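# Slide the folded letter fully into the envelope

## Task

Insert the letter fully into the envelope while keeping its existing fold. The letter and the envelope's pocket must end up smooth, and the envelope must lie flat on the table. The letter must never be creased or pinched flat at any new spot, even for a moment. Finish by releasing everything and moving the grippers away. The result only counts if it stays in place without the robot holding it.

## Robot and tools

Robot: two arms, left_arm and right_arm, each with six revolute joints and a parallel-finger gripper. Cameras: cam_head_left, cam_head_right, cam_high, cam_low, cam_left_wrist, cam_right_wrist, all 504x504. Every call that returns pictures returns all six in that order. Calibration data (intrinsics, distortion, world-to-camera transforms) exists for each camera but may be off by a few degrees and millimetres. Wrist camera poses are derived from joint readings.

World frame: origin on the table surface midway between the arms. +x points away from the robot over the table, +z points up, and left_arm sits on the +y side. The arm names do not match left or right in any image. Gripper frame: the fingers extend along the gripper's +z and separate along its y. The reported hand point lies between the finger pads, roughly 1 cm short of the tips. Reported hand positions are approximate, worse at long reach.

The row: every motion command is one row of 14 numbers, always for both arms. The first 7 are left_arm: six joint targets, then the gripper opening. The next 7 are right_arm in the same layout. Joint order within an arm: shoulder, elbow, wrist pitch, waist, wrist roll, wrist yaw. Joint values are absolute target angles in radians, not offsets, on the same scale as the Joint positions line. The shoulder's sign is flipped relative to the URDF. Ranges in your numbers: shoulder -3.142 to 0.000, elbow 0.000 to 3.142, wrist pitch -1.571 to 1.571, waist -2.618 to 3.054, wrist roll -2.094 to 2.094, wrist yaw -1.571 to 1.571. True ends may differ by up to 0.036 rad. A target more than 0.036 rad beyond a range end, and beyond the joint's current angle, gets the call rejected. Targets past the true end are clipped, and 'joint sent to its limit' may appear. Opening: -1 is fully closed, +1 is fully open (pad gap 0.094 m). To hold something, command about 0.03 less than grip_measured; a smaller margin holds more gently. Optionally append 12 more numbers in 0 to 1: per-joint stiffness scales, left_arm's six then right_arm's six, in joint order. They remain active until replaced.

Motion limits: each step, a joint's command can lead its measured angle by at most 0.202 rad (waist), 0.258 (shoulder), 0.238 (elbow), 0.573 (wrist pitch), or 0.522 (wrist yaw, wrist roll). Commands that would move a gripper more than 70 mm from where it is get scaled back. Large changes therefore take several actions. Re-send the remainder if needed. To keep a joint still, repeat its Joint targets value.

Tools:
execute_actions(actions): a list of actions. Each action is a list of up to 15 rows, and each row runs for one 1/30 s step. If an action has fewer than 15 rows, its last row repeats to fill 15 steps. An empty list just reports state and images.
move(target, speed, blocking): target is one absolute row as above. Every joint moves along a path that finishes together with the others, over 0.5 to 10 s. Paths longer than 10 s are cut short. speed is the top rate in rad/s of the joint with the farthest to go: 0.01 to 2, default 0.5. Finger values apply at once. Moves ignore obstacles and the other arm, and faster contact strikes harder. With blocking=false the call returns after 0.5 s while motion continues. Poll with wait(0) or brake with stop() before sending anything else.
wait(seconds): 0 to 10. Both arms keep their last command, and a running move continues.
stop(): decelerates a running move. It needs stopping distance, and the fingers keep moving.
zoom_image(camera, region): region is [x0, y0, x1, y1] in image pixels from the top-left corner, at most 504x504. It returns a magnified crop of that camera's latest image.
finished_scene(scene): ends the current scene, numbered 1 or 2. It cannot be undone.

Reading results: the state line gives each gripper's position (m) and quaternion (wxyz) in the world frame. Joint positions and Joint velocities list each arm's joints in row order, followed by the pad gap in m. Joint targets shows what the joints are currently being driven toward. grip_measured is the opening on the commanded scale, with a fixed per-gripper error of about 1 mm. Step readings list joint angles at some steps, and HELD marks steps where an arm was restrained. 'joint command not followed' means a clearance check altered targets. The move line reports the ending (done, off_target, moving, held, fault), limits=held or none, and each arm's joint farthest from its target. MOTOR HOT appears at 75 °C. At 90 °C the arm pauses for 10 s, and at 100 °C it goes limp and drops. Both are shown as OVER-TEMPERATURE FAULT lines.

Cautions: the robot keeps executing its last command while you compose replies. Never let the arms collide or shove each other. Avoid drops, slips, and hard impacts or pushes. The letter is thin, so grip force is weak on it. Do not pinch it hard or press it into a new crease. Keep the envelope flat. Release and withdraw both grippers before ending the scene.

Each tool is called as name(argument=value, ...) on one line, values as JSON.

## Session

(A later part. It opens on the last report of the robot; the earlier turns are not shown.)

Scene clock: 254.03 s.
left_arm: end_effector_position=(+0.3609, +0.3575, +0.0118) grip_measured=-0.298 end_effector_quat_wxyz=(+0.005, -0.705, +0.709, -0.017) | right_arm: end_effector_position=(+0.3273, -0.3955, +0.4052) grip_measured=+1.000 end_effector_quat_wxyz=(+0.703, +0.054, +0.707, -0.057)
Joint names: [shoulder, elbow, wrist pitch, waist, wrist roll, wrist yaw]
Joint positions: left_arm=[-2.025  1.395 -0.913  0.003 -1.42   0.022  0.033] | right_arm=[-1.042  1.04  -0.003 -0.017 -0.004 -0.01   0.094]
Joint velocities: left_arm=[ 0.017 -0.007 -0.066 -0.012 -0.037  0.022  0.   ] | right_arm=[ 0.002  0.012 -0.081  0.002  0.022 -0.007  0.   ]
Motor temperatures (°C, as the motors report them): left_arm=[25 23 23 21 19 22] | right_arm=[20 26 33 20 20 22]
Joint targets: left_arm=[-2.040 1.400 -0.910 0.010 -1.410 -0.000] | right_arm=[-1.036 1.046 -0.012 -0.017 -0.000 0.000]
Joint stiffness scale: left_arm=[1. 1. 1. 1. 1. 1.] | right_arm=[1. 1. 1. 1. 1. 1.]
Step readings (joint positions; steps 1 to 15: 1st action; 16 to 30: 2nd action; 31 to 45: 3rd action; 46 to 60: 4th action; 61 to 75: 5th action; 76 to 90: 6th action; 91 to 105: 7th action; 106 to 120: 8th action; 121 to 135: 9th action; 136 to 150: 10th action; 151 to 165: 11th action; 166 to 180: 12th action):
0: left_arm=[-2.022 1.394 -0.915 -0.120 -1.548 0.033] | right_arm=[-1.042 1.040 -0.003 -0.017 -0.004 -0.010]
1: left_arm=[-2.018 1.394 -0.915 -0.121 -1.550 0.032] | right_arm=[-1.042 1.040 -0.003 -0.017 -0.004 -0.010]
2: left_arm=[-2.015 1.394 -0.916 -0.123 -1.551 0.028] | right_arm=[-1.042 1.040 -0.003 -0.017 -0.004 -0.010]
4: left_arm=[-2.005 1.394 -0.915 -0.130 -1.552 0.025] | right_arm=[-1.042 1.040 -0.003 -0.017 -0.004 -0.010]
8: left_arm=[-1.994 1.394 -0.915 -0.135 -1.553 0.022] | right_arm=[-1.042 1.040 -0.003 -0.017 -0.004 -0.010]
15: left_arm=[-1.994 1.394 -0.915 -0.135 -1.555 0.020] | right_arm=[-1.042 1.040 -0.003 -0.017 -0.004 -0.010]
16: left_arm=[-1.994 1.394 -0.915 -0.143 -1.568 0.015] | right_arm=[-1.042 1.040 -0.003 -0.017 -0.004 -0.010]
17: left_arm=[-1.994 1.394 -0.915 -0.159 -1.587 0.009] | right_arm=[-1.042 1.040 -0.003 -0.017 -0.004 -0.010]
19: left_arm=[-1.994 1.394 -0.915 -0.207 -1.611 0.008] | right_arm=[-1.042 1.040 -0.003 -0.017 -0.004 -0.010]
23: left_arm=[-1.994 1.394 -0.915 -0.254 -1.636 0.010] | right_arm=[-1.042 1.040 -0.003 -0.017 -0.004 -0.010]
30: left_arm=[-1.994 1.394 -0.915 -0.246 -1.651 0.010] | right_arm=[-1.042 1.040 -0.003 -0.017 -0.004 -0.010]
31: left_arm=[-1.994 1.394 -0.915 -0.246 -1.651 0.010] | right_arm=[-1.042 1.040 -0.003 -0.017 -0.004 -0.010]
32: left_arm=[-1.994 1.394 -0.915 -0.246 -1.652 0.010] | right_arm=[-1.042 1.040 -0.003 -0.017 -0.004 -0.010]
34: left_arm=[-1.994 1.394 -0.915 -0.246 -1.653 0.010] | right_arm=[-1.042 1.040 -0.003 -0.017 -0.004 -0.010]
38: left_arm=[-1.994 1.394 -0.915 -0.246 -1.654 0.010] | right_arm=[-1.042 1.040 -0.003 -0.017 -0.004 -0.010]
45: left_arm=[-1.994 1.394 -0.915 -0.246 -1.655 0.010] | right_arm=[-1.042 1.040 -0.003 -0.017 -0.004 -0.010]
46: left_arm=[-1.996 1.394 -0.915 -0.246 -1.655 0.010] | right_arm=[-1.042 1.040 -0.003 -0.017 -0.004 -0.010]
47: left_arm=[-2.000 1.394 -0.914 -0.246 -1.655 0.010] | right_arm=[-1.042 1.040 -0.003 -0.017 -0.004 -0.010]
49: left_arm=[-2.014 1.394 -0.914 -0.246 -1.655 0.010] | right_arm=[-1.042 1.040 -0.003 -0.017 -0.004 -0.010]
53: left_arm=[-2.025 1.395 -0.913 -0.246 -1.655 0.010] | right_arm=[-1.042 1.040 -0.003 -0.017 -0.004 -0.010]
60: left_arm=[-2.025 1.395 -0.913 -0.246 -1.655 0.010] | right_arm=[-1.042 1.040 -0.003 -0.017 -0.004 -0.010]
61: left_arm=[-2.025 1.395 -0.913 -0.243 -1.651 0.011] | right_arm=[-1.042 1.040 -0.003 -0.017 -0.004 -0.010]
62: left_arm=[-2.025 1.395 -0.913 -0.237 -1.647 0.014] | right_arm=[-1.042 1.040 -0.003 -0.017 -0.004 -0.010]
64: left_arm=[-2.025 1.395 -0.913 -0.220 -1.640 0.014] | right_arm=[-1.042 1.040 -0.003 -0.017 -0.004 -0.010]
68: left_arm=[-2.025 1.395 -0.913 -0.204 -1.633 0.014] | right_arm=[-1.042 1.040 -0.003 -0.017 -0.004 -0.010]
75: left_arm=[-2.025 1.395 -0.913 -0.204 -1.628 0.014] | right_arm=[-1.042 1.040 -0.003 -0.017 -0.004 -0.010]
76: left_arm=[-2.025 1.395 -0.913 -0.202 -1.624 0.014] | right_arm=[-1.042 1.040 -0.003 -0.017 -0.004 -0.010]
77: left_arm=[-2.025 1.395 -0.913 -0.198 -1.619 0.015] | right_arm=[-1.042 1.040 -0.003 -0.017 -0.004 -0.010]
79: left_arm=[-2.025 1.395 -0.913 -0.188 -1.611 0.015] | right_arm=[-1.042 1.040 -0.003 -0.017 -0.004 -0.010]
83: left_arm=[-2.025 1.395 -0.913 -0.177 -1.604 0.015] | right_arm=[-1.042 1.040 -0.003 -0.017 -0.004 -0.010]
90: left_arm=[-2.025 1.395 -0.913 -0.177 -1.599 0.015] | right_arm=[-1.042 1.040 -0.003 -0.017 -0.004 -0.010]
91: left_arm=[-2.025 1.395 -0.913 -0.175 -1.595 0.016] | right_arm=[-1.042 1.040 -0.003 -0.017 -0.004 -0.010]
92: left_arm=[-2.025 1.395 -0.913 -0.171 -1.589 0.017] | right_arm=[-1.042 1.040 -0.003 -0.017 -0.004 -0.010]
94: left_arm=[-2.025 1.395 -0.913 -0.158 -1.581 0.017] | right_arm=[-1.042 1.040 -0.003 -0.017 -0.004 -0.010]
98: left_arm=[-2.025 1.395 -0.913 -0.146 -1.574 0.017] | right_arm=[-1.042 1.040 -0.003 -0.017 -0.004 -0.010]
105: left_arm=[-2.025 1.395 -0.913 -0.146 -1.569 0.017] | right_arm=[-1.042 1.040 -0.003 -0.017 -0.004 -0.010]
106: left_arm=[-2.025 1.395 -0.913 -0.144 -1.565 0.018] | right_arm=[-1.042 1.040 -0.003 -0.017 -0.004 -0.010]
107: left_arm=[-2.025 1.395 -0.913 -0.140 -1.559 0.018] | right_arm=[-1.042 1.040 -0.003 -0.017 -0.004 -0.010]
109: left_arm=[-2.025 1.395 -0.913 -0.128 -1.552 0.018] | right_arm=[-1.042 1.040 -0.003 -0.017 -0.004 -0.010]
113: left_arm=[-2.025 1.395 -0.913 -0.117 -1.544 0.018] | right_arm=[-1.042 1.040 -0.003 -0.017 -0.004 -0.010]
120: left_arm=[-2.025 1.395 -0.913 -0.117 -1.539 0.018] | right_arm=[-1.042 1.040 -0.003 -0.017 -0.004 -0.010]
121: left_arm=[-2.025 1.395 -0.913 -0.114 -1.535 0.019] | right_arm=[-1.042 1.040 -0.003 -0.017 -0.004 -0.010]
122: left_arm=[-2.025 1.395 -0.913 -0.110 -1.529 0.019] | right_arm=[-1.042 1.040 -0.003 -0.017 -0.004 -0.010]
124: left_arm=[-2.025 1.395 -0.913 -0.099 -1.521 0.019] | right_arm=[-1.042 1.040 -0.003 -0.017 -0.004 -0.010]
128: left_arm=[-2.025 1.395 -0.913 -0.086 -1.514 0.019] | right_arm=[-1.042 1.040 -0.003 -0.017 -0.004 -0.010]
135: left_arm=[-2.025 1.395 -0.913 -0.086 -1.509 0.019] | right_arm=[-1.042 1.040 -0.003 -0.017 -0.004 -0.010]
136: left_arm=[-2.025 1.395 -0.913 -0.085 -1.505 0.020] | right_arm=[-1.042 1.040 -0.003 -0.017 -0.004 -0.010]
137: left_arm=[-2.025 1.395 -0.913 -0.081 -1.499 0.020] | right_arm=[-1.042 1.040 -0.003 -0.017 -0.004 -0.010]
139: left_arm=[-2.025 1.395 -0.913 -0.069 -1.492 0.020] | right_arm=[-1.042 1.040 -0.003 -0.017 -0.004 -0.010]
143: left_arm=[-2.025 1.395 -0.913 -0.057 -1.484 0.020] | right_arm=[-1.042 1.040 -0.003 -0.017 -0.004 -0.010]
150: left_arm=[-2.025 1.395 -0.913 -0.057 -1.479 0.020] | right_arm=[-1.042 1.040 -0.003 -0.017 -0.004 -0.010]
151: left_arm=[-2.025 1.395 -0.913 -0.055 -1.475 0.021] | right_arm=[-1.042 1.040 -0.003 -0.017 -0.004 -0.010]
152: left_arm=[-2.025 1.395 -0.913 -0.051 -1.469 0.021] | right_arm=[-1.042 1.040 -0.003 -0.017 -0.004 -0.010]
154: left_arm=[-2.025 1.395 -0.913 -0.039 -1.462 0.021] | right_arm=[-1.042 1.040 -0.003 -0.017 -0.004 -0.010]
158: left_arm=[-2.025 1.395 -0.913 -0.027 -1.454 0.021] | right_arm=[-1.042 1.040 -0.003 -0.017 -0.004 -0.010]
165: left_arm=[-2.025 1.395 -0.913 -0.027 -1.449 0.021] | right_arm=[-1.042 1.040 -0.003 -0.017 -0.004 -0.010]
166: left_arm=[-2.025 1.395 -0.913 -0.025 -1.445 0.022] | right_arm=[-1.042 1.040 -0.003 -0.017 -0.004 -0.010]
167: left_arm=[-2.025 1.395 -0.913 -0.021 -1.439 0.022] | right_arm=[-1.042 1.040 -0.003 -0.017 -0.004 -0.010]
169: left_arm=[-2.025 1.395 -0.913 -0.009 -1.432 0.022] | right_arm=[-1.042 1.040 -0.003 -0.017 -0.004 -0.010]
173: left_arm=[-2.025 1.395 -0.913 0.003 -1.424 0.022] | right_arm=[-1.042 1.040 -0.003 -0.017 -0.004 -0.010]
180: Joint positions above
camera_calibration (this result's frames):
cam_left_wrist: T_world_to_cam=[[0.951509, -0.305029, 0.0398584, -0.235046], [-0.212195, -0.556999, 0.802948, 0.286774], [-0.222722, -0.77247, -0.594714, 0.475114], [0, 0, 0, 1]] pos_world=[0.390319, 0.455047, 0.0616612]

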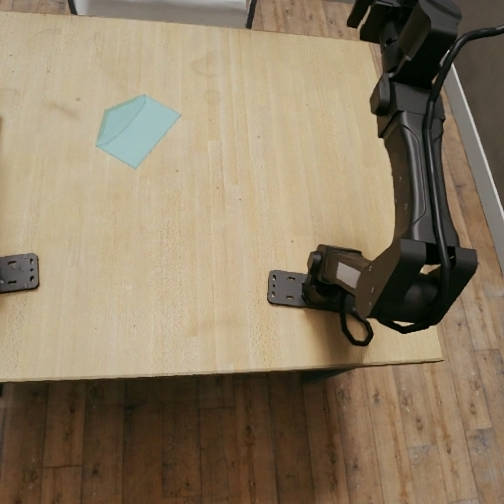

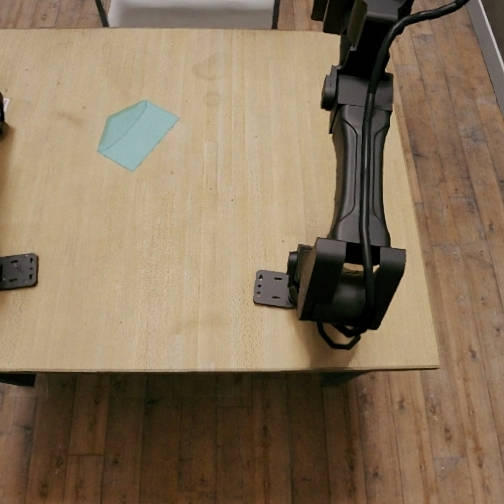

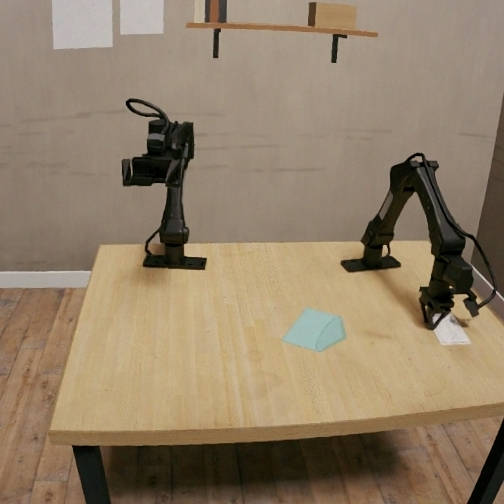

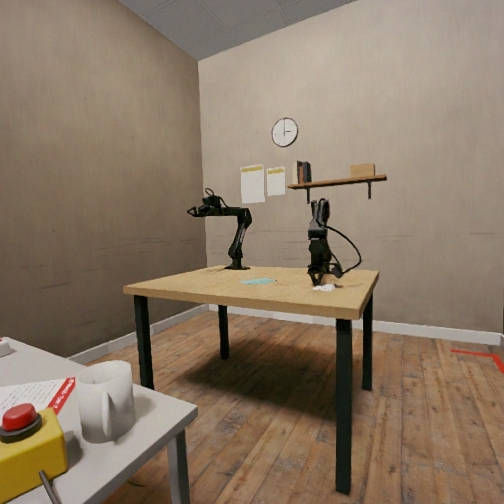

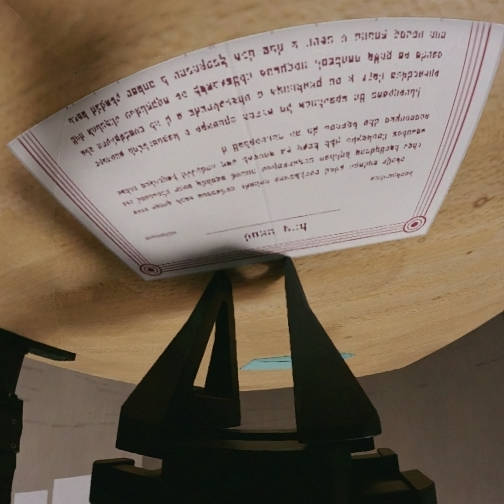

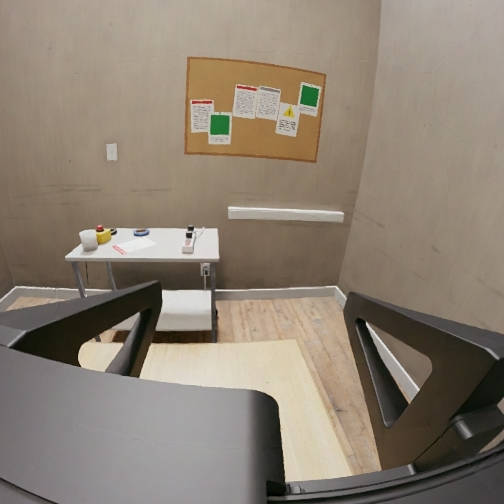

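execute_actions(actions=[[[-2.04,1.40,-0.94,-0.01,-1.43,0,0.2,-1.036,1.046,-0.012,-0.017,0,0,1]],[[-2.045,1.40,-0.94,0.02,-1.40,0,0.2,-1.036,1.046,-0.012,-0.017,0,0,1]],[[-2.045,1.40,-0.94,0.05,-1.37,0,0.2,-1.036,1.046,-0.012,-0.017,0,0,1]],[[-2.045,1.40,-0.94,0.08,-1.34,0,0.2,-1.036,1.046,-0.012,-0.017,0,0,1]],[[-2.045,1.40,-0.94,0.11,-1.31,0,0.2,-1.036,1.046,-0.012,-0.017,0,0,1]],[[-2.045,1.40,-0.94,0.14,-1.28,0,0.2,-1.036,1.046,-0.012,-0.017,0,0,1]],[[-2.045,1.40,-0.94,0.17,-1.25,0,0.2,-1.036,1.046,-0.012,-0.017,0,0,1]]])

Scene clock: 269.93 s.
left_arm: end_effector_position=(+0.3442, +0.4116, +0.0117) grip_measured=+0.197 end_effector_quat_wxyz=(-0.004, -0.706, +0.708, -0.017) | right_arm: end_effector_position=(+0.3273, -0.3955, +0.4052) grip_measured=+1.000 end_effector_quat_wxyz=(+0.703, +0.054, +0.707, -0.057)
Joint names: [shoulder, elbow, wrist pitch, waist, wrist roll, wrist yaw]
Joint positions: left_arm=[-2.025  1.395 -0.933  0.161 -1.263  0.035  0.056] | right_arm=[-1.042  1.04  -0.003 -0.017 -0.004 -0.01   0.094]
Joint velocities: left_arm=[ 0.002 -0.002 -0.022 -0.012  0.037  0.037  0.001] | right_arm=[ 0.002 -0.002  0.007 -0.012 -0.051  0.037  0.   ]
Motor temperatures (°C, as the motors report them): left_arm=[25 23 23 21 19 22] | right_arm=[20 26 33 20 20 22]
Joint targets: left_arm=[-2.045 1.400 -0.940 0.170 -1.250 0.000] | right_arm=[-1.036 1.046 -0.012 -0.017 -0.000 -0.000]
Joint stiffness scale: left_arm=[1. 1. 1. 1. 1. 1.] | right_arm=[1. 1. 1. 1. 1. 1.]
Step readings (joint positions; steps 1 to 15: 1st action; 16 to 30: 2nd action; 31 to 45: 3rd action; 46 to 60: 4th action; 61 to 75: 5th action; 76 to 90: 6th action; 91 to 105: 7th action):
0: left_arm=[-2.025 1.395 -0.913 0.003 -1.418 0.022] | right_arm=[-1.042 1.040 -0.003 -0.017 -0.004 -0.010]
1: left_arm=[-2.025 1.395 -0.914 0.002 -1.419 0.022] | right_arm=[-1.042 1.040 -0.003 -0.017 -0.004 -0.010]
2: left_arm=[-2.025 1.395 -0.913 0.002 -1.420 0.021] | right_arm=[-1.042 1.040 -0.003 -0.017 -0.004 -0.010]
4: left_arm=[-2.025 1.395 -0.913 -0.001 -1.421 0.018] | right_arm=[-1.042 1.040 -0.003 -0.017 -0.004 -0.010]
8: left_arm=[-2.025 1.395 -0.913 -0.003 -1.422 0.015] | right_arm=[-1.042 1.040 -0.003 -0.017 -0.004 -0.010]
15: left_arm=[-2.025 1.395 -0.913 -0.003 -1.422 0.015] | right_arm=[-1.042 1.040 -0.003 -0.017 -0.004 -0.010]
16: left_arm=[-2.025 1.395 -0.913 -0.001 -1.420 0.015] | right_arm=[-1.042 1.040 -0.003 -0.017 -0.004 -0.010]
17: left_arm=[-2.025 1.395 -0.913 0.000 -1.418 0.017] | right_arm=[-1.042 1.040 -0.003 -0.017 -0.004 -0.010]
19: left_arm=[-2.025 1.395 -0.913 0.004 -1.416 0.022] | right_arm=[-1.042 1.040 -0.003 -0.017 -0.004 -0.010]
23: left_arm=[-2.025 1.395 -0.913 0.005 -1.414 0.025] | right_arm=[-1.042 1.040 -0.003 -0.017 -0.004 -0.010]
30: left_arm=[-2.025 1.395 -0.914 0.005 -1.412 0.025] | right_arm=[-1.042 1.040 -0.003 -0.017 -0.004 -0.010]
31: left_arm=[-2.025 1.395 -0.914 0.007 -1.408 0.027] | right_arm=[-1.042 1.040 -0.003 -0.017 -0.004 -0.010]
32: left_arm=[-2.025 1.395 -0.915 0.012 -1.403 0.030] | right_arm=[-1.042 1.040 -0.003 -0.017 -0.004 -0.010]
34: left_arm=[-2.025 1.395 -0.918 0.026 -1.396 0.032] | right_arm=[-1.042 1.040 -0.003 -0.017 -0.004 -0.010]
38: left_arm=[-2.025 1.395 -0.921 0.040 -1.388 0.032] | right_arm=[-1.042 1.040 -0.003 -0.017 -0.004 -0.010]
45: left_arm=[-2.025 1.395 -0.922 0.040 -1.383 0.032] | right_arm=[-1.042 1.040 -0.003 -0.017 -0.004 -0.010]
46: left_arm=[-2.025 1.395 -0.922 0.042 -1.379 0.033] | right_arm=[-1.042 1.040 -0.003 -0.017 -0.004 -0.010]
47: left_arm=[-2.025 1.395 -0.922 0.046 -1.373 0.034] | right_arm=[-1.042 1.040 -0.003 -0.017 -0.004 -0.010]
49: left_arm=[-2.025 1.395 -0.924 0.058 -1.366 0.034] | right_arm=[-1.042 1.040 -0.003 -0.017 -0.004 -0.010]
53: left_arm=[-2.025 1.395 -0.927 0.070 -1.358 0.034] | right_arm=[-1.042 1.040 -0.003 -0.017 -0.004 -0.010]
60: left_arm=[-2.025 1.395 -0.927 0.070 -1.353 0.034] | right_arm=[-1.042 1.040 -0.003 -0.017 -0.004 -0.010]
61: left_arm=[-2.025 1.395 -0.927 0.072 -1.349 0.034] | right_arm=[-1.042 1.040 -0.003 -0.017 -0.004 -0.010]
62: left_arm=[-2.025 1.395 -0.927 0.076 -1.343 0.034] | right_arm=[-1.042 1.040 -0.003 -0.017 -0.004 -0.010]
64: left_arm=[-2.025 1.395 -0.928 0.088 -1.336 0.034] | right_arm=[-1.042 1.040 -0.003 -0.017 -0.004 -0.010]
68: left_arm=[-2.025 1.395 -0.930 0.100 -1.328 0.034] | right_arm=[-1.042 1.040 -0.003 -0.017 -0.004 -0.010]
75: left_arm=[-2.025 1.395 -0.930 0.100 -1.323 0.034] | right_arm=[-1.042 1.040 -0.003 -0.017 -0.004 -0.010]
76: left_arm=[-2.025 1.395 -0.930 0.103 -1.318 0.035] | right_arm=[-1.042 1.040 -0.003 -0.017 -0.004 -0.010]
77: left_arm=[-2.025 1.395 -0.930 0.106 -1.313 0.035] | right_arm=[-1.042 1.040 -0.003 -0.017 -0.004 -0.010]
79: left_arm=[-2.025 1.395 -0.931 0.119 -1.305 0.035] | right_arm=[-1.042 1.040 -0.003 -0.017 -0.004 -0.010]
83: left_arm=[-2.025 1.395 -0.931 0.131 -1.297 0.035] | right_arm=[-1.042 1.040 -0.003 -0.017 -0.004 -0.010]
90: left_arm=[-2.025 1.395 -0.931 0.131 -1.293 0.034] | right_arm=[-1.042 1.040 -0.003 -0.017 -0.004 -0.010]
91: left_arm=[-2.025 1.395 -0.932 0.133 -1.288 0.035] | right_arm=[-1.042 1.040 -0.003 -0.017 -0.004 -0.010]
92: left_arm=[-2.025 1.395 -0.932 0.137 -1.283 0.035] | right_arm=[-1.042 1.040 -0.003 -0.017 -0.004 -0.010]
94: left_arm=[-2.025 1.395 -0.932 0.149 -1.275 0.035] | right_arm=[-1.042 1.040 -0.003 -0.017 -0.004 -0.010]
98: left_arm=[-2.025 1.395 -0.932 0.161 -1.267 0.035] | right_arm=[-1.042 1.040 -0.003 -0.017 -0.004 -0.010]
105: Joint positions above
camera_calibration (this result's frames):
cam_left_wrist: T_world_to_cam=[[0.952138, -0.303972, 0.0321576, -0.203228], [-0.201911, -0.546466, 0.812778, 0.305384], [-0.229488, -0.78037, -0.581686, 0.518597], [0, 0, 0, 1]] pos_world=[0.374173, 0.509803, 0.0599864]

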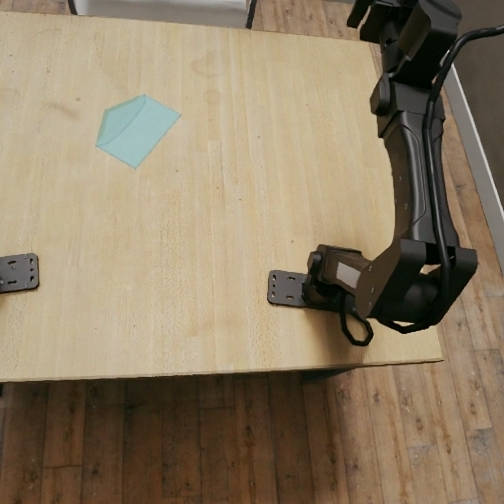

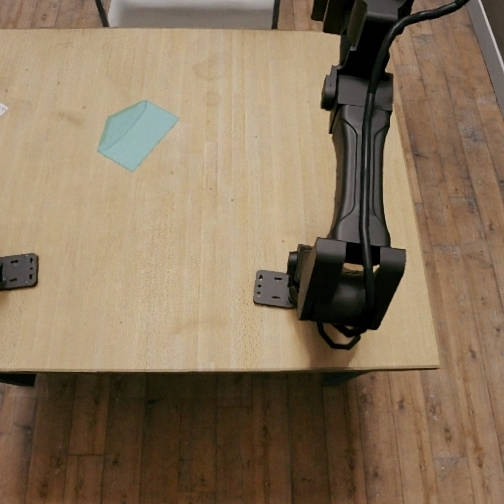

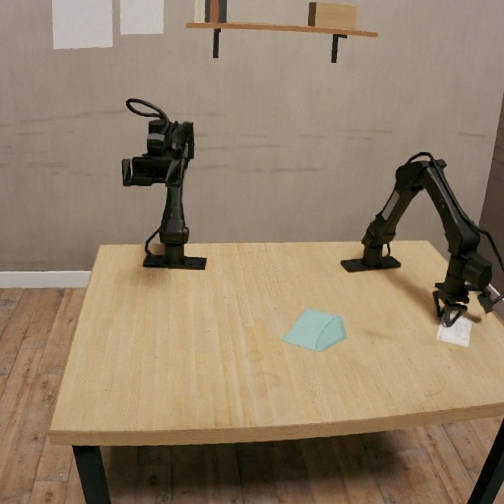

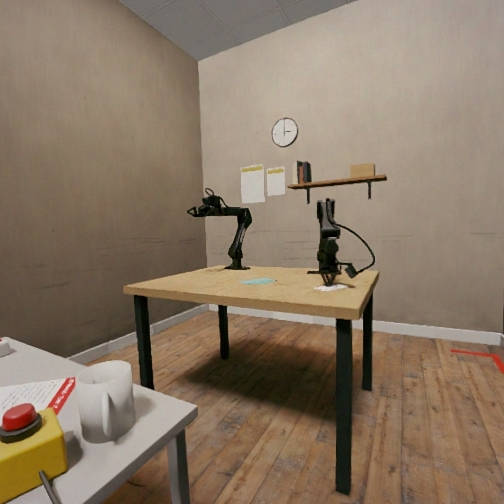

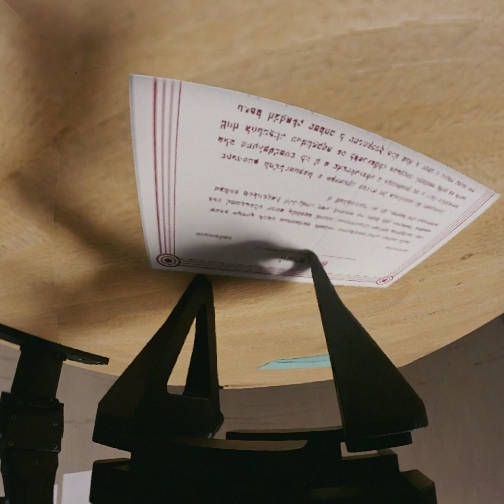

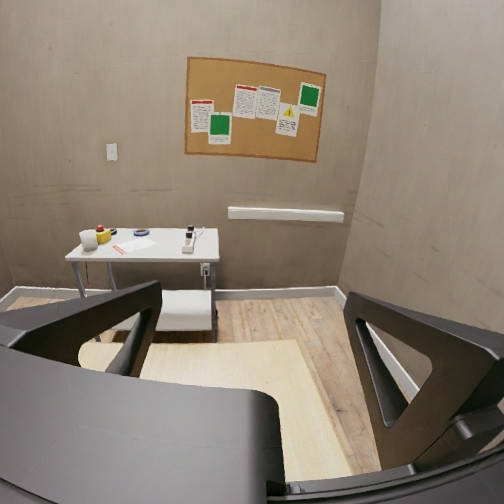

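execute_actions(actions=[[[-1.95,1.40,-0.94,0.17,-1.25,0,-1,-1.036,1.046,-0.012,-0.017,0,0,1]],[[-2.02,1.55,-1.0,0.05,-1.4,0,-1,-1.036,1.046,-0.012,-0.017,0,0,1]],[[-2.12,1.72,-1.08,-0.08,-1.5,0,-1,-1.036,1.046,-0.012,-0.017,0,0,1]],[[-2.18,1.72,-1.08,-0.08,-1.5,0,-1,-1.036,1.046,-0.012,-0.017,0,0,1]],[[-2.21,1.72,-1.08,-0.08,-1.5,0,-1,-1.036,1.046,-0.012,-0.017,0,0,1]]])

Scene clock: 279.93 s.
left_arm: end_effector_position=(+0.4115, +0.3302, +0.0207) grip_measured=-0.982 end_effector_quat_wxyz=(+0.004, -0.701, +0.713, -0.009) | right_arm: end_effector_position=(+0.3273, -0.3955, +0.4052) grip_measured=+1.000 end_effector_quat_wxyz=(+0.703, +0.054, +0.707, -0.057)
Joint names: [shoulder, elbow, wrist pitch, waist, wrist roll, wrist yaw]
Joint positions: left_arm=[-2.199  1.706 -1.061 -0.084 -1.495  0.008  0.001] | right_arm=[-1.042  1.04  -0.003 -0.017 -0.004 -0.01   0.094]
Joint velocities: left_arm=[ 0.022  0.007 -0.051  0.002  0.022 -0.051  0.002] | right_arm=[ 0.012 -0.007 -0.022  0.007  0.051  0.022  0.   ]
Motor temperatures (°C, as the motors report them): left_arm=[25 23 23 21 19 22] | right_arm=[20 26 33 20 20 22]
Joint targets: left_arm=[-2.210 1.720 -1.080 -0.080 -1.500 -0.000] | right_arm=[-1.036 1.046 -0.012 -0.017 0.000 -0.000]
Joint stiffness scale: left_arm=[1. 1. 1. 1. 1. 1.] | right_arm=[1. 1. 1. 1. 1. 1.]
Step readings (joint positions; steps 1 to 15: 1st action; 16 to 30: 2nd action; 31 to 45: 3rd action; 46 to 60: 4th action; 61 to 75: 5th action):
0: left_arm=[-2.025 1.395 -0.933 0.161 -1.262 0.035] | right_arm=[-1.042 1.040 -0.003 -0.017 -0.004 -0.010]
1: left_arm=[-2.019 1.395 -0.933 0.161 -1.262 0.033] | right_arm=[-1.042 1.040 -0.003 -0.017 -0.004 -0.010]
2: left_arm=[-2.013 1.395 -0.936 0.162 -1.260 0.030] | right_arm=[-1.042 1.040 -0.003 -0.017 -0.004 -0.010]
4: left_arm=[-1.993 1.395 -0.936 0.163 -1.259 0.026] | right_arm=[-1.042 1.040 -0.003 -0.017 -0.004 -0.010]
8: left_arm=[-1.968 1.395 -0.936 0.163 -1.257 0.021] | right_arm=[-1.042 1.040 -0.003 -0.017 -0.004 -0.010]
15: left_arm=[-1.968 1.395 -0.936 0.163 -1.257 0.018] | right_arm=[-1.042 1.040 -0.003 -0.017 -0.004 -0.010]
16: left_arm=[-1.976 1.414 -0.955 0.153 -1.276 0.014] | right_arm=[-1.042 1.040 -0.003 -0.017 -0.004 -0.010]
17: left_arm=[-1.992 1.452 -0.980 0.137 -1.301 0.007] | right_arm=[-1.042 1.040 -0.003 -0.017 -0.004 -0.010]
19: left_arm=[-2.011 1.509 -0.976 0.086 -1.335 0.007] | right_arm=[-1.042 1.040 -0.003 -0.017 -0.004 -0.010]
23: left_arm=[-2.012 1.535 -0.974 0.034 -1.369 0.009] | right_arm=[-1.042 1.040 -0.003 -0.017 -0.004 -0.010]
30: left_arm=[-2.012 1.535 -0.978 0.044 -1.390 0.009] | right_arm=[-1.042 1.040 -0.003 -0.017 -0.004 -0.010]
31: left_arm=[-2.026 1.562 -1.006 0.034 -1.405 0.005] | right_arm=[-1.042 1.040 -0.003 -0.017 -0.004 -0.010]
32: left_arm=[-2.054 1.614 -1.039 0.018 -1.425 -0.000] | right_arm=[-1.042 1.040 -0.003 -0.017 -0.004 -0.010]
34: left_arm=[-2.096 1.682 -1.034 -0.036 -1.450 -0.001] | right_arm=[-1.042 1.040 -0.003 -0.017 -0.004 -0.010]
38: left_arm=[-2.109 1.698 -1.039 -0.100 -1.475 0.007] | right_arm=[-1.042 1.040 -0.003 -0.017 -0.004 -0.010]
45: left_arm=[-2.109 1.698 -1.055 -0.084 -1.491 0.008] | right_arm=[-1.042 1.040 -0.003 -0.017 -0.004 -0.010]
46: left_arm=[-2.114 1.700 -1.057 -0.084 -1.492 0.008] | right_arm=[-1.042 1.040 -0.003 -0.017 -0.004 -0.010]
47: left_arm=[-2.122 1.704 -1.058 -0.084 -1.493 0.008] | right_arm=[-1.042 1.040 -0.003 -0.017 -0.004 -0.010]
49: left_arm=[-2.144 1.706 -1.058 -0.084 -1.494 0.008] | right_arm=[-1.042 1.040 -0.003 -0.017 -0.004 -0.010]
53: left_arm=[-2.179 1.706 -1.060 -0.084 -1.494 0.008] | right_arm=[-1.042 1.040 -0.003 -0.017 -0.004 -0.010]
60: left_arm=[-2.181 1.706 -1.061 -0.084 -1.495 0.008] | right_arm=[-1.042 1.040 -0.003 -0.017 -0.004 -0.010]
61: left_arm=[-2.181 1.706 -1.061 -0.084 -1.495 0.008] | right_arm=[-1.042 1.040 -0.003 -0.017 -0.004 -0.010]
62: left_arm=[-2.182 1.706 -1.061 -0.084 -1.495 0.008] | right_arm=[-1.042 1.040 -0.003 -0.017 -0.004 -0.010]
64: left_arm=[-2.188 1.706 -1.061 -0.084 -1.495 0.008] | right_arm=[-1.042 1.040 -0.003 -0.017 -0.004 -0.010]
68: left_arm=[-2.198 1.706 -1.061 -0.084 -1.495 0.008] | right_arm=[-1.042 1.040 -0.003 -0.017 -0.004 -0.010]
75: Joint positions above
camera_calibration (this result's frames):
cam_left_wrist: T_world_to_cam=[[0.948338, -0.316339, 0.0241851, -0.286502], [-0.208259, -0.563194, 0.79965, 0.275666], [-0.23934, -0.763375, -0.599979, 0.474601], [0, 0, 0, 1]] pos_world=[0.442702, 0.42692, 0.0712429]

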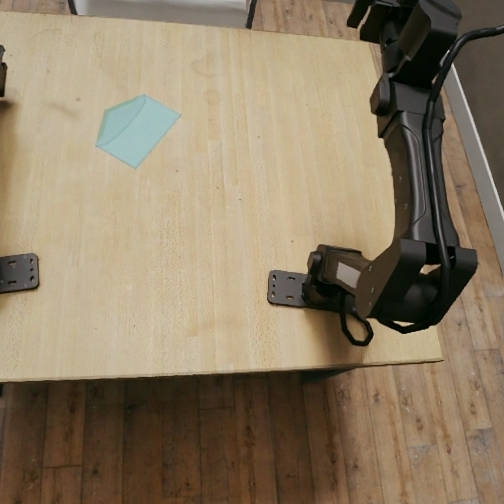

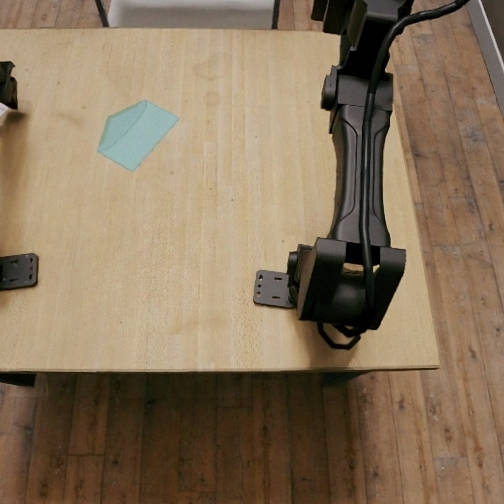

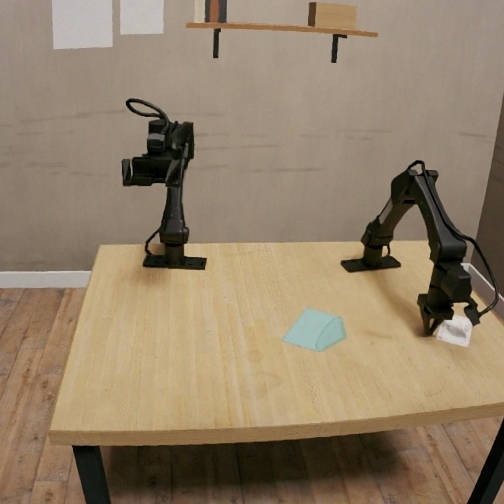

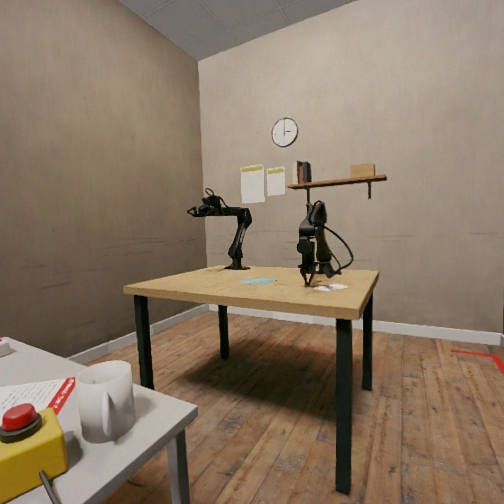

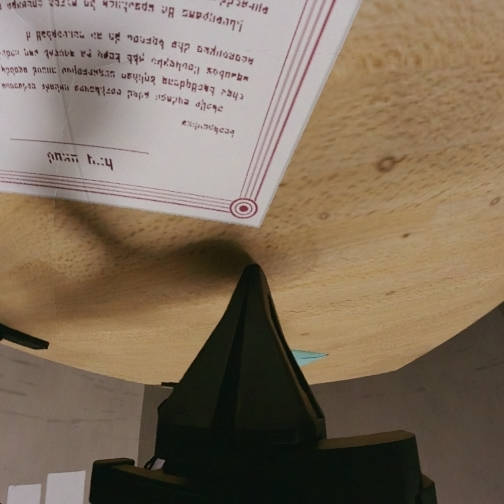

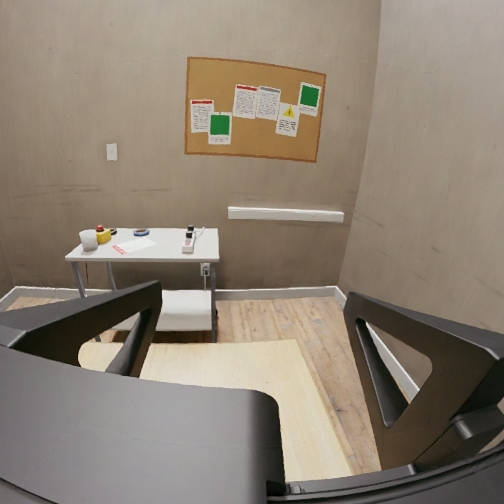

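execute_actions(actions=[[[-2.21,1.72,-1.17,-0.08,-1.5,0,-1,-1.036,1.046,-0.012,-0.017,0,0,1]],[[-2.245,1.72,-1.17,-0.08,-1.5,0,-1,-1.036,1.046,-0.012,-0.017,0,0,1]],[[-2.245,1.72,-1.17,-0.05,-1.47,0,-1,-1.036,1.046,-0.012,-0.017,0,0,1]],[[-2.245,1.72,-1.17,-0.02,-1.44,0,-1,-1.036,1.046,-0.012,-0.017,0,0,1]],[[-2.245,1.72,-1.17,0.01,-1.41,0,-1,-1.036,1.046,-0.012,-0.017,0,0,1]],[[-2.245,1.72,-1.17,0.04,-1.38,0,-1,-1.036,1.046,-0.012,-0.017,0,0,1]],[[-2.245,1.72,-1.17,0.07,-1.35,0,-1,-1.036,1.046,-0.012,-0.017,0,0,1]],[[-2.245,1.72,-1.17,0.10,-1.32,0,-1,-1.036,1.046,-0.012,-0.017,0,0,1]],[[-2.245,1.72,-1.17,0.13,-1.29,0,-1,-1.036,1.046,-0.012,-0.017,0,0,1]]])

Scene clock: 293.50 s.
left_arm: end_effector_position=(+0.3735, +0.4101, +0.0125) grip_measured=-0.982 end_effector_quat_wxyz=(-0.046, -0.705, +0.708, +0.018) | right_arm: end_effector_position=(+0.3273, -0.3955, +0.4052) grip_measured=+1.000 end_effector_quat_wxyz=(+0.703, +0.054, +0.707, -0.057)
Joint names: [shoulder, elbow, wrist pitch, waist, wrist roll, wrist yaw]
Joint positions: left_arm=[-2.225  1.71  -1.154  0.126 -1.296  0.013  0.001] | right_arm=[-1.042  1.04  -0.003 -0.017 -0.004 -0.01   0.094]
Joint velocities: left_arm=[-0.002  0.002 -0.007 -0.012  0.022  0.007  0.   ] | right_arm=[-0.012 -0.022 -0.051 -0.007  0.022 -0.022  0.   ]
Motor temperatures (°C, as the motors report them): left_arm=[26 23 22 21 19 22] | right_arm=[20 26 33 20 20 22]
Joint targets: left_arm=[-2.245 1.720 -1.170 0.130 -1.290 0.000] | right_arm=[-1.036 1.046 -0.012 -0.017 0.000 0.000]
Joint stiffness scale: left_arm=[1. 1. 1. 1. 1. 1.] | right_arm=[1. 1. 1. 1. 1. 1.]
Step readings (joint positions; steps 1 to 15: 1st action; 16 to 30: 2nd action; 31 to 45: 3rd action; 46 to 60: 4th action; 61 to 75: 5th action; 76 to 90: 6th action; 91 to 105: 7th action; 106 to 120: 8th action; 121 to 135: 9th action):
0: left_arm=[-2.199 1.706 -1.061 -0.084 -1.495 0.008] | right_arm=[-1.042 1.040 -0.003 -0.017 -0.004 -0.010]
1: left_arm=[-2.199 1.706 -1.067 -0.084 -1.495 0.008] | right_arm=[-1.042 1.040 -0.003 -0.017 -0.004 -0.010]
2: left_arm=[-2.199 1.706 -1.080 -0.084 -1.495 0.008] | right_arm=[-1.042 1.040 -0.003 -0.017 -0.004 -0.010]
4: left_arm=[-2.199 1.706 -1.107 -0.084 -1.495 0.008] | right_arm=[-1.042 1.040 -0.003 -0.017 -0.004 -0.010]
8: left_arm=[-2.199 1.706 -1.134 -0.084 -1.495 0.008] | right_arm=[-1.042 1.040 -0.003 -0.017 -0.004 -0.010]
15: left_arm=[-2.199 1.706 -1.146 -0.084 -1.495 0.008] | right_arm=[-1.042 1.040 -0.003 -0.017 -0.004 -0.010]
16: left_arm=[-2.202 1.706 -1.147 -0.084 -1.495 0.008] | right_arm=[-1.042 1.040 -0.003 -0.017 -0.004 -0.010]
17: left_arm=[-2.205 1.706 -1.147 -0.084 -1.495 0.008] | right_arm=[-1.042 1.040 -0.003 -0.017 -0.004 -0.010]
19: left_arm=[-2.218 1.706 -1.148 -0.084 -1.495 0.008] | right_arm=[-1.042 1.040 -0.003 -0.017 -0.004 -0.010]
23: left_arm=[-2.225 1.710 -1.150 -0.084 -1.495 0.008] | right_arm=[-1.042 1.040 -0.003 -0.017 -0.004 -0.010]
30: left_arm=[-2.225 1.710 -1.150 -0.084 -1.495 0.008] | right_arm=[-1.042 1.040 -0.003 -0.017 -0.004 -0.010]
31: left_arm=[-2.225 1.710 -1.150 -0.081 -1.492 0.009] | right_arm=[-1.042 1.040 -0.003 -0.017 -0.004 -0.010]
32: left_arm=[-2.225 1.710 -1.151 -0.078 -1.489 0.010] | right_arm=[-1.042 1.040 -0.003 -0.017 -0.004 -0.010]
34: left_arm=[-2.225 1.710 -1.151 -0.068 -1.484 0.010] | right_arm=[-1.042 1.040 -0.003 -0.017 -0.004 -0.010]
38: left_arm=[-2.225 1.710 -1.152 -0.055 -1.479 0.010] | right_arm=[-1.042 1.040 -0.003 -0.017 -0.004 -0.010]
45: left_arm=[-2.225 1.710 -1.152 -0.054 -1.476 0.010] | right_arm=[-1.042 1.040 -0.003 -0.017 -0.004 -0.010]
46: left_arm=[-2.225 1.710 -1.152 -0.052 -1.472 0.010] | right_arm=[-1.042 1.040 -0.003 -0.017 -0.004 -0.010]
47: left_arm=[-2.225 1.710 -1.152 -0.049 -1.466 0.010] | right_arm=[-1.042 1.040 -0.003 -0.017 -0.004 -0.010]
49: left_arm=[-2.225 1.710 -1.152 -0.038 -1.458 0.010] | right_arm=[-1.042 1.040 -0.003 -0.017 -0.004 -0.010]
53: left_arm=[-2.225 1.710 -1.152 -0.025 -1.451 0.010] | right_arm=[-1.042 1.040 -0.003 -0.017 -0.004 -0.010]
60: left_arm=[-2.225 1.710 -1.152 -0.025 -1.447 0.010] | right_arm=[-1.042 1.040 -0.003 -0.017 -0.004 -0.010]
61: left_arm=[-2.225 1.710 -1.152 -0.022 -1.442 0.011] | right_arm=[-1.042 1.040 -0.003 -0.017 -0.004 -0.010]
62: left_arm=[-2.225 1.710 -1.152 -0.019 -1.436 0.011] | right_arm=[-1.042 1.040 -0.003 -0.017 -0.004 -0.010]
64: left_arm=[-2.225 1.710 -1.152 -0.008 -1.429 0.011] | right_arm=[-1.042 1.040 -0.003 -0.017 -0.004 -0.010]
68: left_arm=[-2.225 1.710 -1.153 0.005 -1.421 0.011] | right_arm=[-1.042 1.040 -0.003 -0.017 -0.004 -0.010]
75: left_arm=[-2.225 1.710 -1.153 0.006 -1.416 0.011] | right_arm=[-1.042 1.040 -0.003 -0.017 -0.004 -0.010]
76: left_arm=[-2.225 1.710 -1.153 0.008 -1.412 0.011] | right_arm=[-1.042 1.040 -0.003 -0.017 -0.004 -0.010]
77: left_arm=[-2.225 1.710 -1.153 0.011 -1.406 0.012] | right_arm=[-1.042 1.040 -0.003 -0.017 -0.004 -0.010]
79: left_arm=[-2.225 1.710 -1.153 0.022 -1.399 0.012] | right_arm=[-1.042 1.040 -0.003 -0.017 -0.004 -0.010]
83: left_arm=[-2.225 1.710 -1.153 0.035 -1.391 0.012] | right_arm=[-1.042 1.040 -0.003 -0.017 -0.004 -0.010]
90: left_arm=[-2.225 1.710 -1.153 0.035 -1.386 0.012] | right_arm=[-1.042 1.040 -0.003 -0.017 -0.004 -0.010]
91: left_arm=[-2.225 1.710 -1.153 0.038 -1.382 0.012] | right_arm=[-1.042 1.040 -0.003 -0.017 -0.004 -0.010]
92: left_arm=[-2.225 1.710 -1.153 0.041 -1.376 0.012] | right_arm=[-1.042 1.040 -0.003 -0.017 -0.004 -0.010]
94: left_arm=[-2.225 1.710 -1.153 0.052 -1.369 0.012] | right_arm=[-1.042 1.040 -0.003 -0.017 -0.004 -0.010]
98: left_arm=[-2.225 1.710 -1.153 0.065 -1.361 0.012] | right_arm=[-1.042 1.040 -0.003 -0.017 -0.004 -0.010]
105: left_arm=[-2.225 1.710 -1.154 0.066 -1.357 0.012] | right_arm=[-1.042 1.040 -0.003 -0.017 -0.004 -0.010]
106: left_arm=[-2.225 1.710 -1.154 0.068 -1.352 0.012] | right_arm=[-1.042 1.040 -0.003 -0.017 -0.004 -0.010]
107: left_arm=[-2.225 1.710 -1.154 0.071 -1.347 0.013] | right_arm=[-1.042 1.040 -0.003 -0.017 -0.004 -0.010]
109: left_arm=[-2.225 1.710 -1.154 0.081 -1.339 0.013] | right_arm=[-1.042 1.040 -0.003 -0.017 -0.004 -0.010]
113: left_arm=[-2.225 1.710 -1.154 0.095 -1.331 0.013] | right_arm=[-1.042 1.040 -0.003 -0.017 -0.004 -0.010]
120: left_arm=[-2.225 1.710 -1.154 0.095 -1.326 0.012] | right_arm=[-1.042 1.040 -0.003 -0.017 -0.004 -0.010]
121: left_arm=[-2.225 1.710 -1.154 0.097 -1.322 0.013] | right_arm=[-1.042 1.040 -0.003 -0.017 -0.004 -0.010]
122: left_arm=[-2.225 1.710 -1.154 0.100 -1.316 0.013] | right_arm=[-1.042 1.040 -0.003 -0.017 -0.004 -0.010]
124: left_arm=[-2.225 1.710 -1.154 0.112 -1.309 0.013] | right_arm=[-1.042 1.040 -0.003 -0.017 -0.004 -0.010]
128: left_arm=[-2.225 1.710 -1.154 0.125 -1.301 0.013] | right_arm=[-1.042 1.040 -0.003 -0.017 -0.004 -0.010]
135: Joint positions above
camera_calibration (this result's frames):
cam_left_wrist: T_world_to_cam=[[0.949304, -0.306503, -0.0698403, -0.228204], [-0.112758, -0.53938, 0.834479, 0.273462], [-0.293441, -0.784299, -0.546596, 0.549706], [0, 0, 0, 1]] pos_world=[0.408776, 0.508688, 0.0563308]

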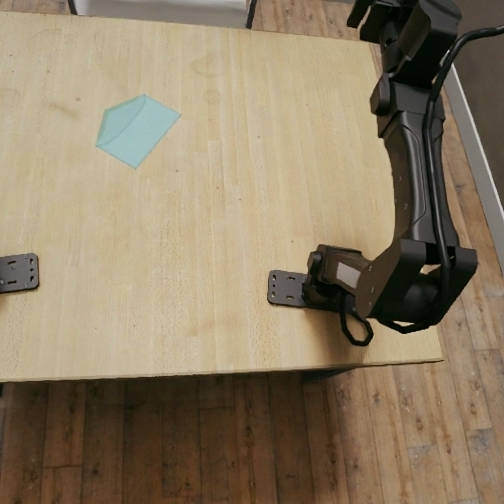

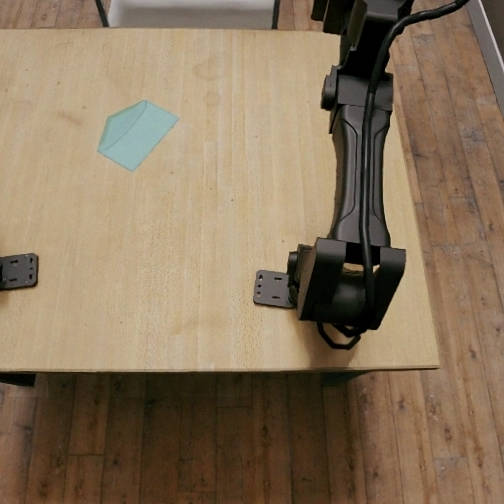

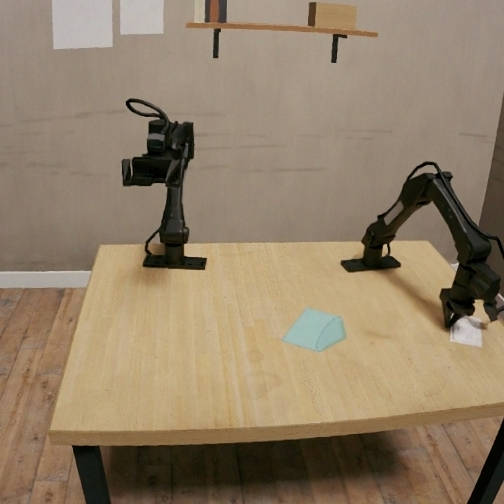

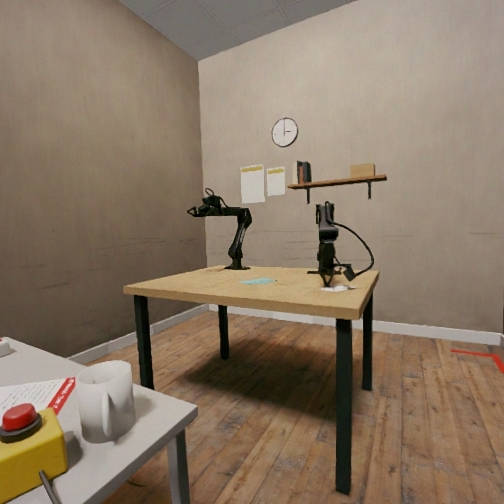

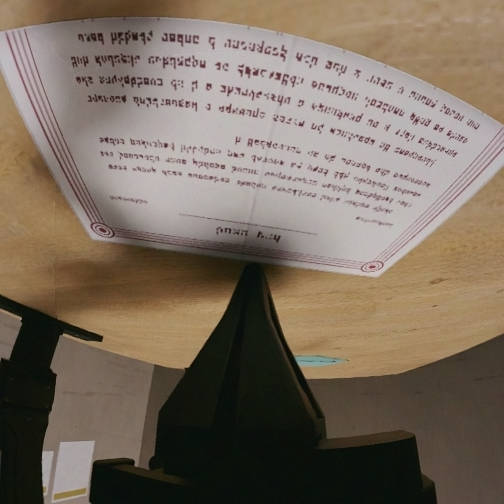

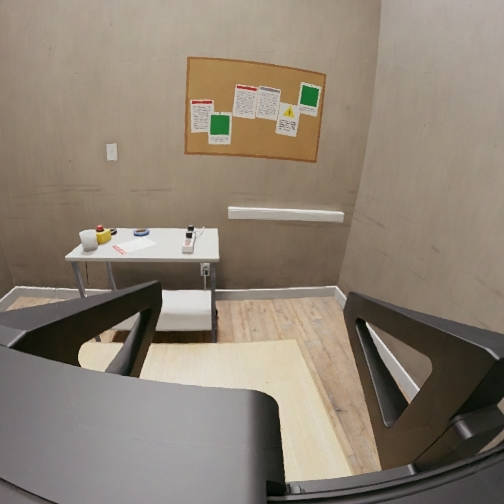

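execute_actions(actions=[[[-2.24,1.72,-1.14,0.16,-1.26,0,-1,-1.036,1.046,-0.012,-0.017,0,0,1]],[[-2.24,1.72,-1.11,0.19,-1.23,0,-1,-1.036,1.046,-0.012,-0.017,0,0,1]],[[-2.24,1.72,-1.08,0.22,-1.20,0,-1,-1.036,1.046,-0.012,-0.017,0,0,1]],[[-2.24,1.72,-1.05,0.25,-1.17,0,-1,-1.036,1.046,-0.012,-0.017,0,0,1]]])

Scene clock: 299.13 s.
left_arm: end_effector_position=(+0.3712, +0.4555, +0.0116) grip_measured=-0.982 end_effector_quat_wxyz=(-0.028, -0.703, +0.711, -0.002) | right_arm: end_effector_position=(+0.3273, -0.3955, +0.4052) grip_measured=+1.000 end_effector_quat_wxyz=(+0.703, +0.054, +0.707, -0.057)
Joint names: [shoulder, elbow, wrist pitch, waist, wrist roll, wrist yaw]
Joint positions: left_arm=[-2.225  1.71  -1.105  0.239 -1.177  0.025  0.001] | right_arm=[-1.042  1.04  -0.003 -0.017 -0.004 -0.01   0.094]
Joint velocities: left_arm=[-0.002  0.017 -0.037 -0.017 -0.022 -0.022 -0.001] | right_arm=[-0.007  0.002  0.022  0.002 -0.095 -0.022  0.   ]
Motor temperatures (°C, as the motors report them): left_arm=[26 23 22 21 19 22] | right_arm=[20 26 33 20 20 22]
Joint targets: left_arm=[-2.240 1.720 -1.050 0.250 -1.170 0.000] | right_arm=[-1.036 1.046 -0.012 -0.017 0.000 0.000]
Joint stiffness scale: left_arm=[1. 1. 1. 1. 1. 1.] | right_arm=[1. 1. 1. 1. 1. 1.]
Step readings (joint positions; steps 1 to 15: 1st action; 16 to 30: 2nd action; 31 to 45: 3rd action; 46 to 60: 4th action):
0: left_arm=[-2.225 1.710 -1.154 0.126 -1.295 0.013] | right_arm=[-1.042 1.040 -0.003 -0.017 -0.004 -0.010]
1: left_arm=[-2.225 1.710 -1.154 0.128 -1.291 0.013] | right_arm=[-1.042 1.040 -0.003 -0.017 -0.004 -0.010]
2: left_arm=[-2.225 1.710 -1.154 0.131 -1.286 0.014] | right_arm=[-1.042 1.040 -0.003 -0.017 -0.004 -0.010]
4: left_arm=[-2.225 1.710 -1.154 0.141 -1.278 0.014] | right_arm=[-1.042 1.040 -0.003 -0.017 -0.004 -0.010]
8: left_arm=[-2.225 1.710 -1.154 0.155 -1.270 0.014] | right_arm=[-1.042 1.040 -0.003 -0.017 -0.004 -0.010]
15: left_arm=[-2.225 1.710 -1.154 0.155 -1.266 0.013] | right_arm=[-1.042 1.040 -0.003 -0.017 -0.004 -0.010]
16: left_arm=[-2.225 1.710 -1.154 0.157 -1.262 0.014] | right_arm=[-1.042 1.040 -0.003 -0.017 -0.004 -0.010]
17: left_arm=[-2.225 1.710 -1.152 0.160 -1.257 0.014] | right_arm=[-1.042 1.040 -0.003 -0.017 -0.004 -0.010]
19: left_arm=[-2.225 1.710 -1.147 0.171 -1.249 0.014] | right_arm=[-1.042 1.040 -0.003 -0.017 -0.004 -0.010]
23: left_arm=[-2.225 1.710 -1.143 0.183 -1.241 0.014] | right_arm=[-1.042 1.040 -0.003 -0.017 -0.004 -0.010]
30: left_arm=[-2.225 1.710 -1.143 0.184 -1.237 0.014] | right_arm=[-1.042 1.040 -0.003 -0.017 -0.004 -0.010]
31: left_arm=[-2.225 1.710 -1.142 0.186 -1.232 0.015] | right_arm=[-1.042 1.040 -0.003 -0.017 -0.004 -0.010]
32: left_arm=[-2.225 1.710 -1.140 0.189 -1.227 0.016] | right_arm=[-1.042 1.040 -0.003 -0.017 -0.004 -0.010]
34: left_arm=[-2.225 1.710 -1.133 0.199 -1.219 0.017] | right_arm=[-1.042 1.040 -0.003 -0.017 -0.004 -0.010]
38: left_arm=[-2.225 1.710 -1.126 0.211 -1.211 0.018] | right_arm=[-1.042 1.040 -0.003 -0.017 -0.004 -0.010]
45: left_arm=[-2.225 1.710 -1.126 0.211 -1.207 0.018] | right_arm=[-1.042 1.040 -0.003 -0.017 -0.004 -0.010]
46: left_arm=[-2.225 1.710 -1.125 0.213 -1.202 0.018] | right_arm=[-1.042 1.040 -0.003 -0.017 -0.004 -0.010]
47: left_arm=[-2.225 1.710 -1.123 0.216 -1.197 0.021] | right_arm=[-1.042 1.040 -0.003 -0.017 -0.004 -0.010]
49: left_arm=[-2.225 1.710 -1.115 0.227 -1.189 0.023] | right_arm=[-1.042 1.040 -0.003 -0.017 -0.004 -0.010]
53: left_arm=[-2.225 1.710 -1.105 0.239 -1.181 0.025] | right_arm=[-1.042 1.040 -0.003 -0.017 -0.004 -0.010]
60: Joint positions above
camera_calibration (this result's frames):
cam_left_wrist: T_world_to_cam=[[0.95016, -0.311317, -0.0166699, -0.210927], [-0.161093, -0.536039, 0.82868, 0.3149], [-0.266918, -0.784693, -0.559474, 0.57464], [0, 0, 0, 1]] pos_world=[0.404525, 0.55405, 0.0570287]

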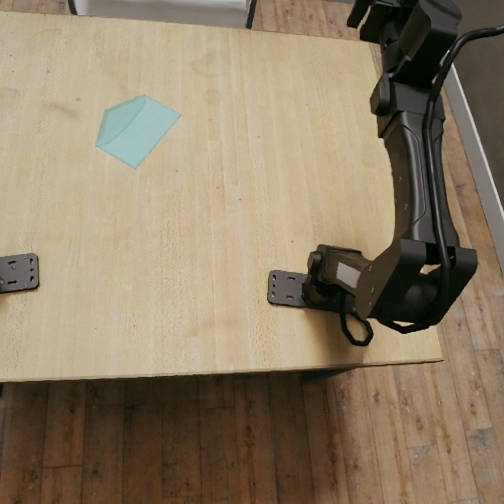

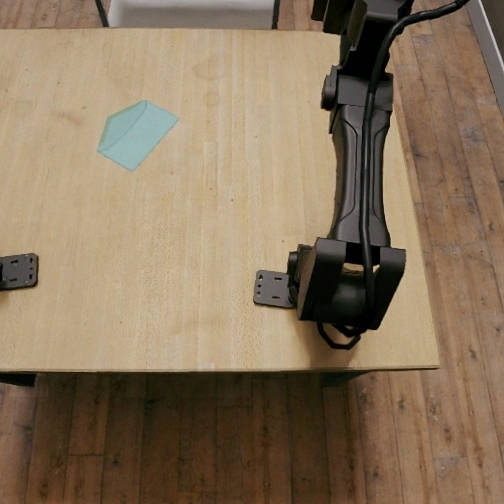

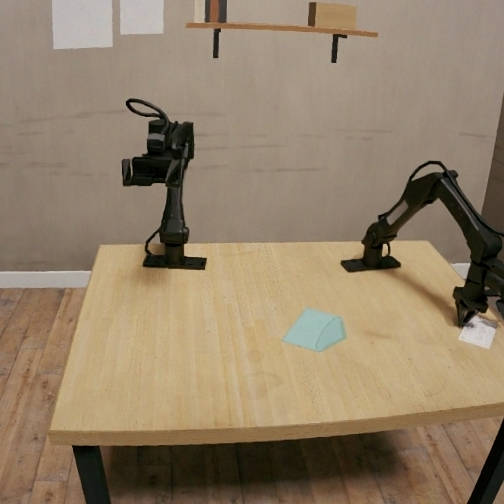

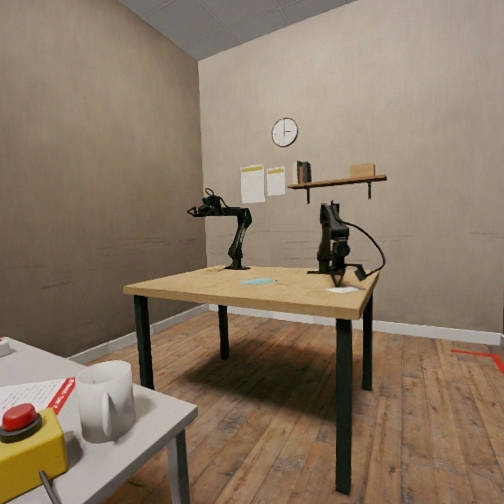

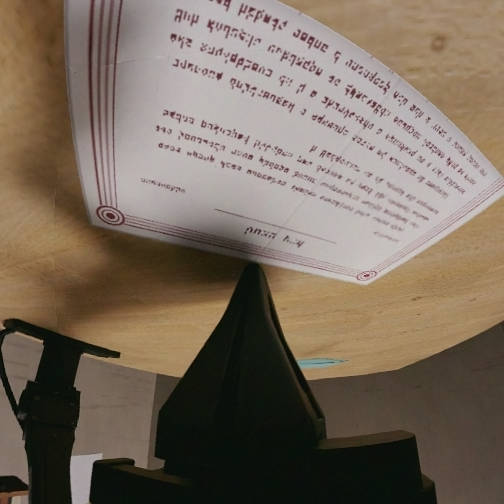

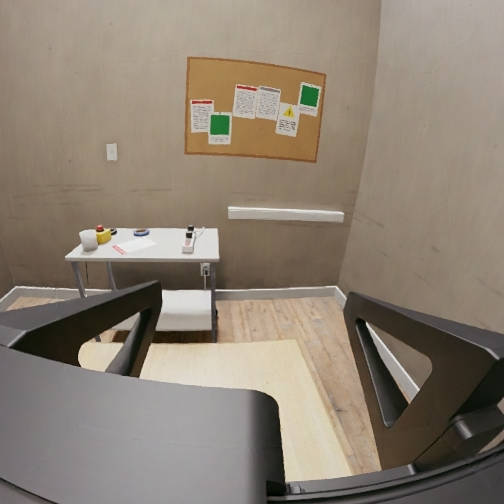

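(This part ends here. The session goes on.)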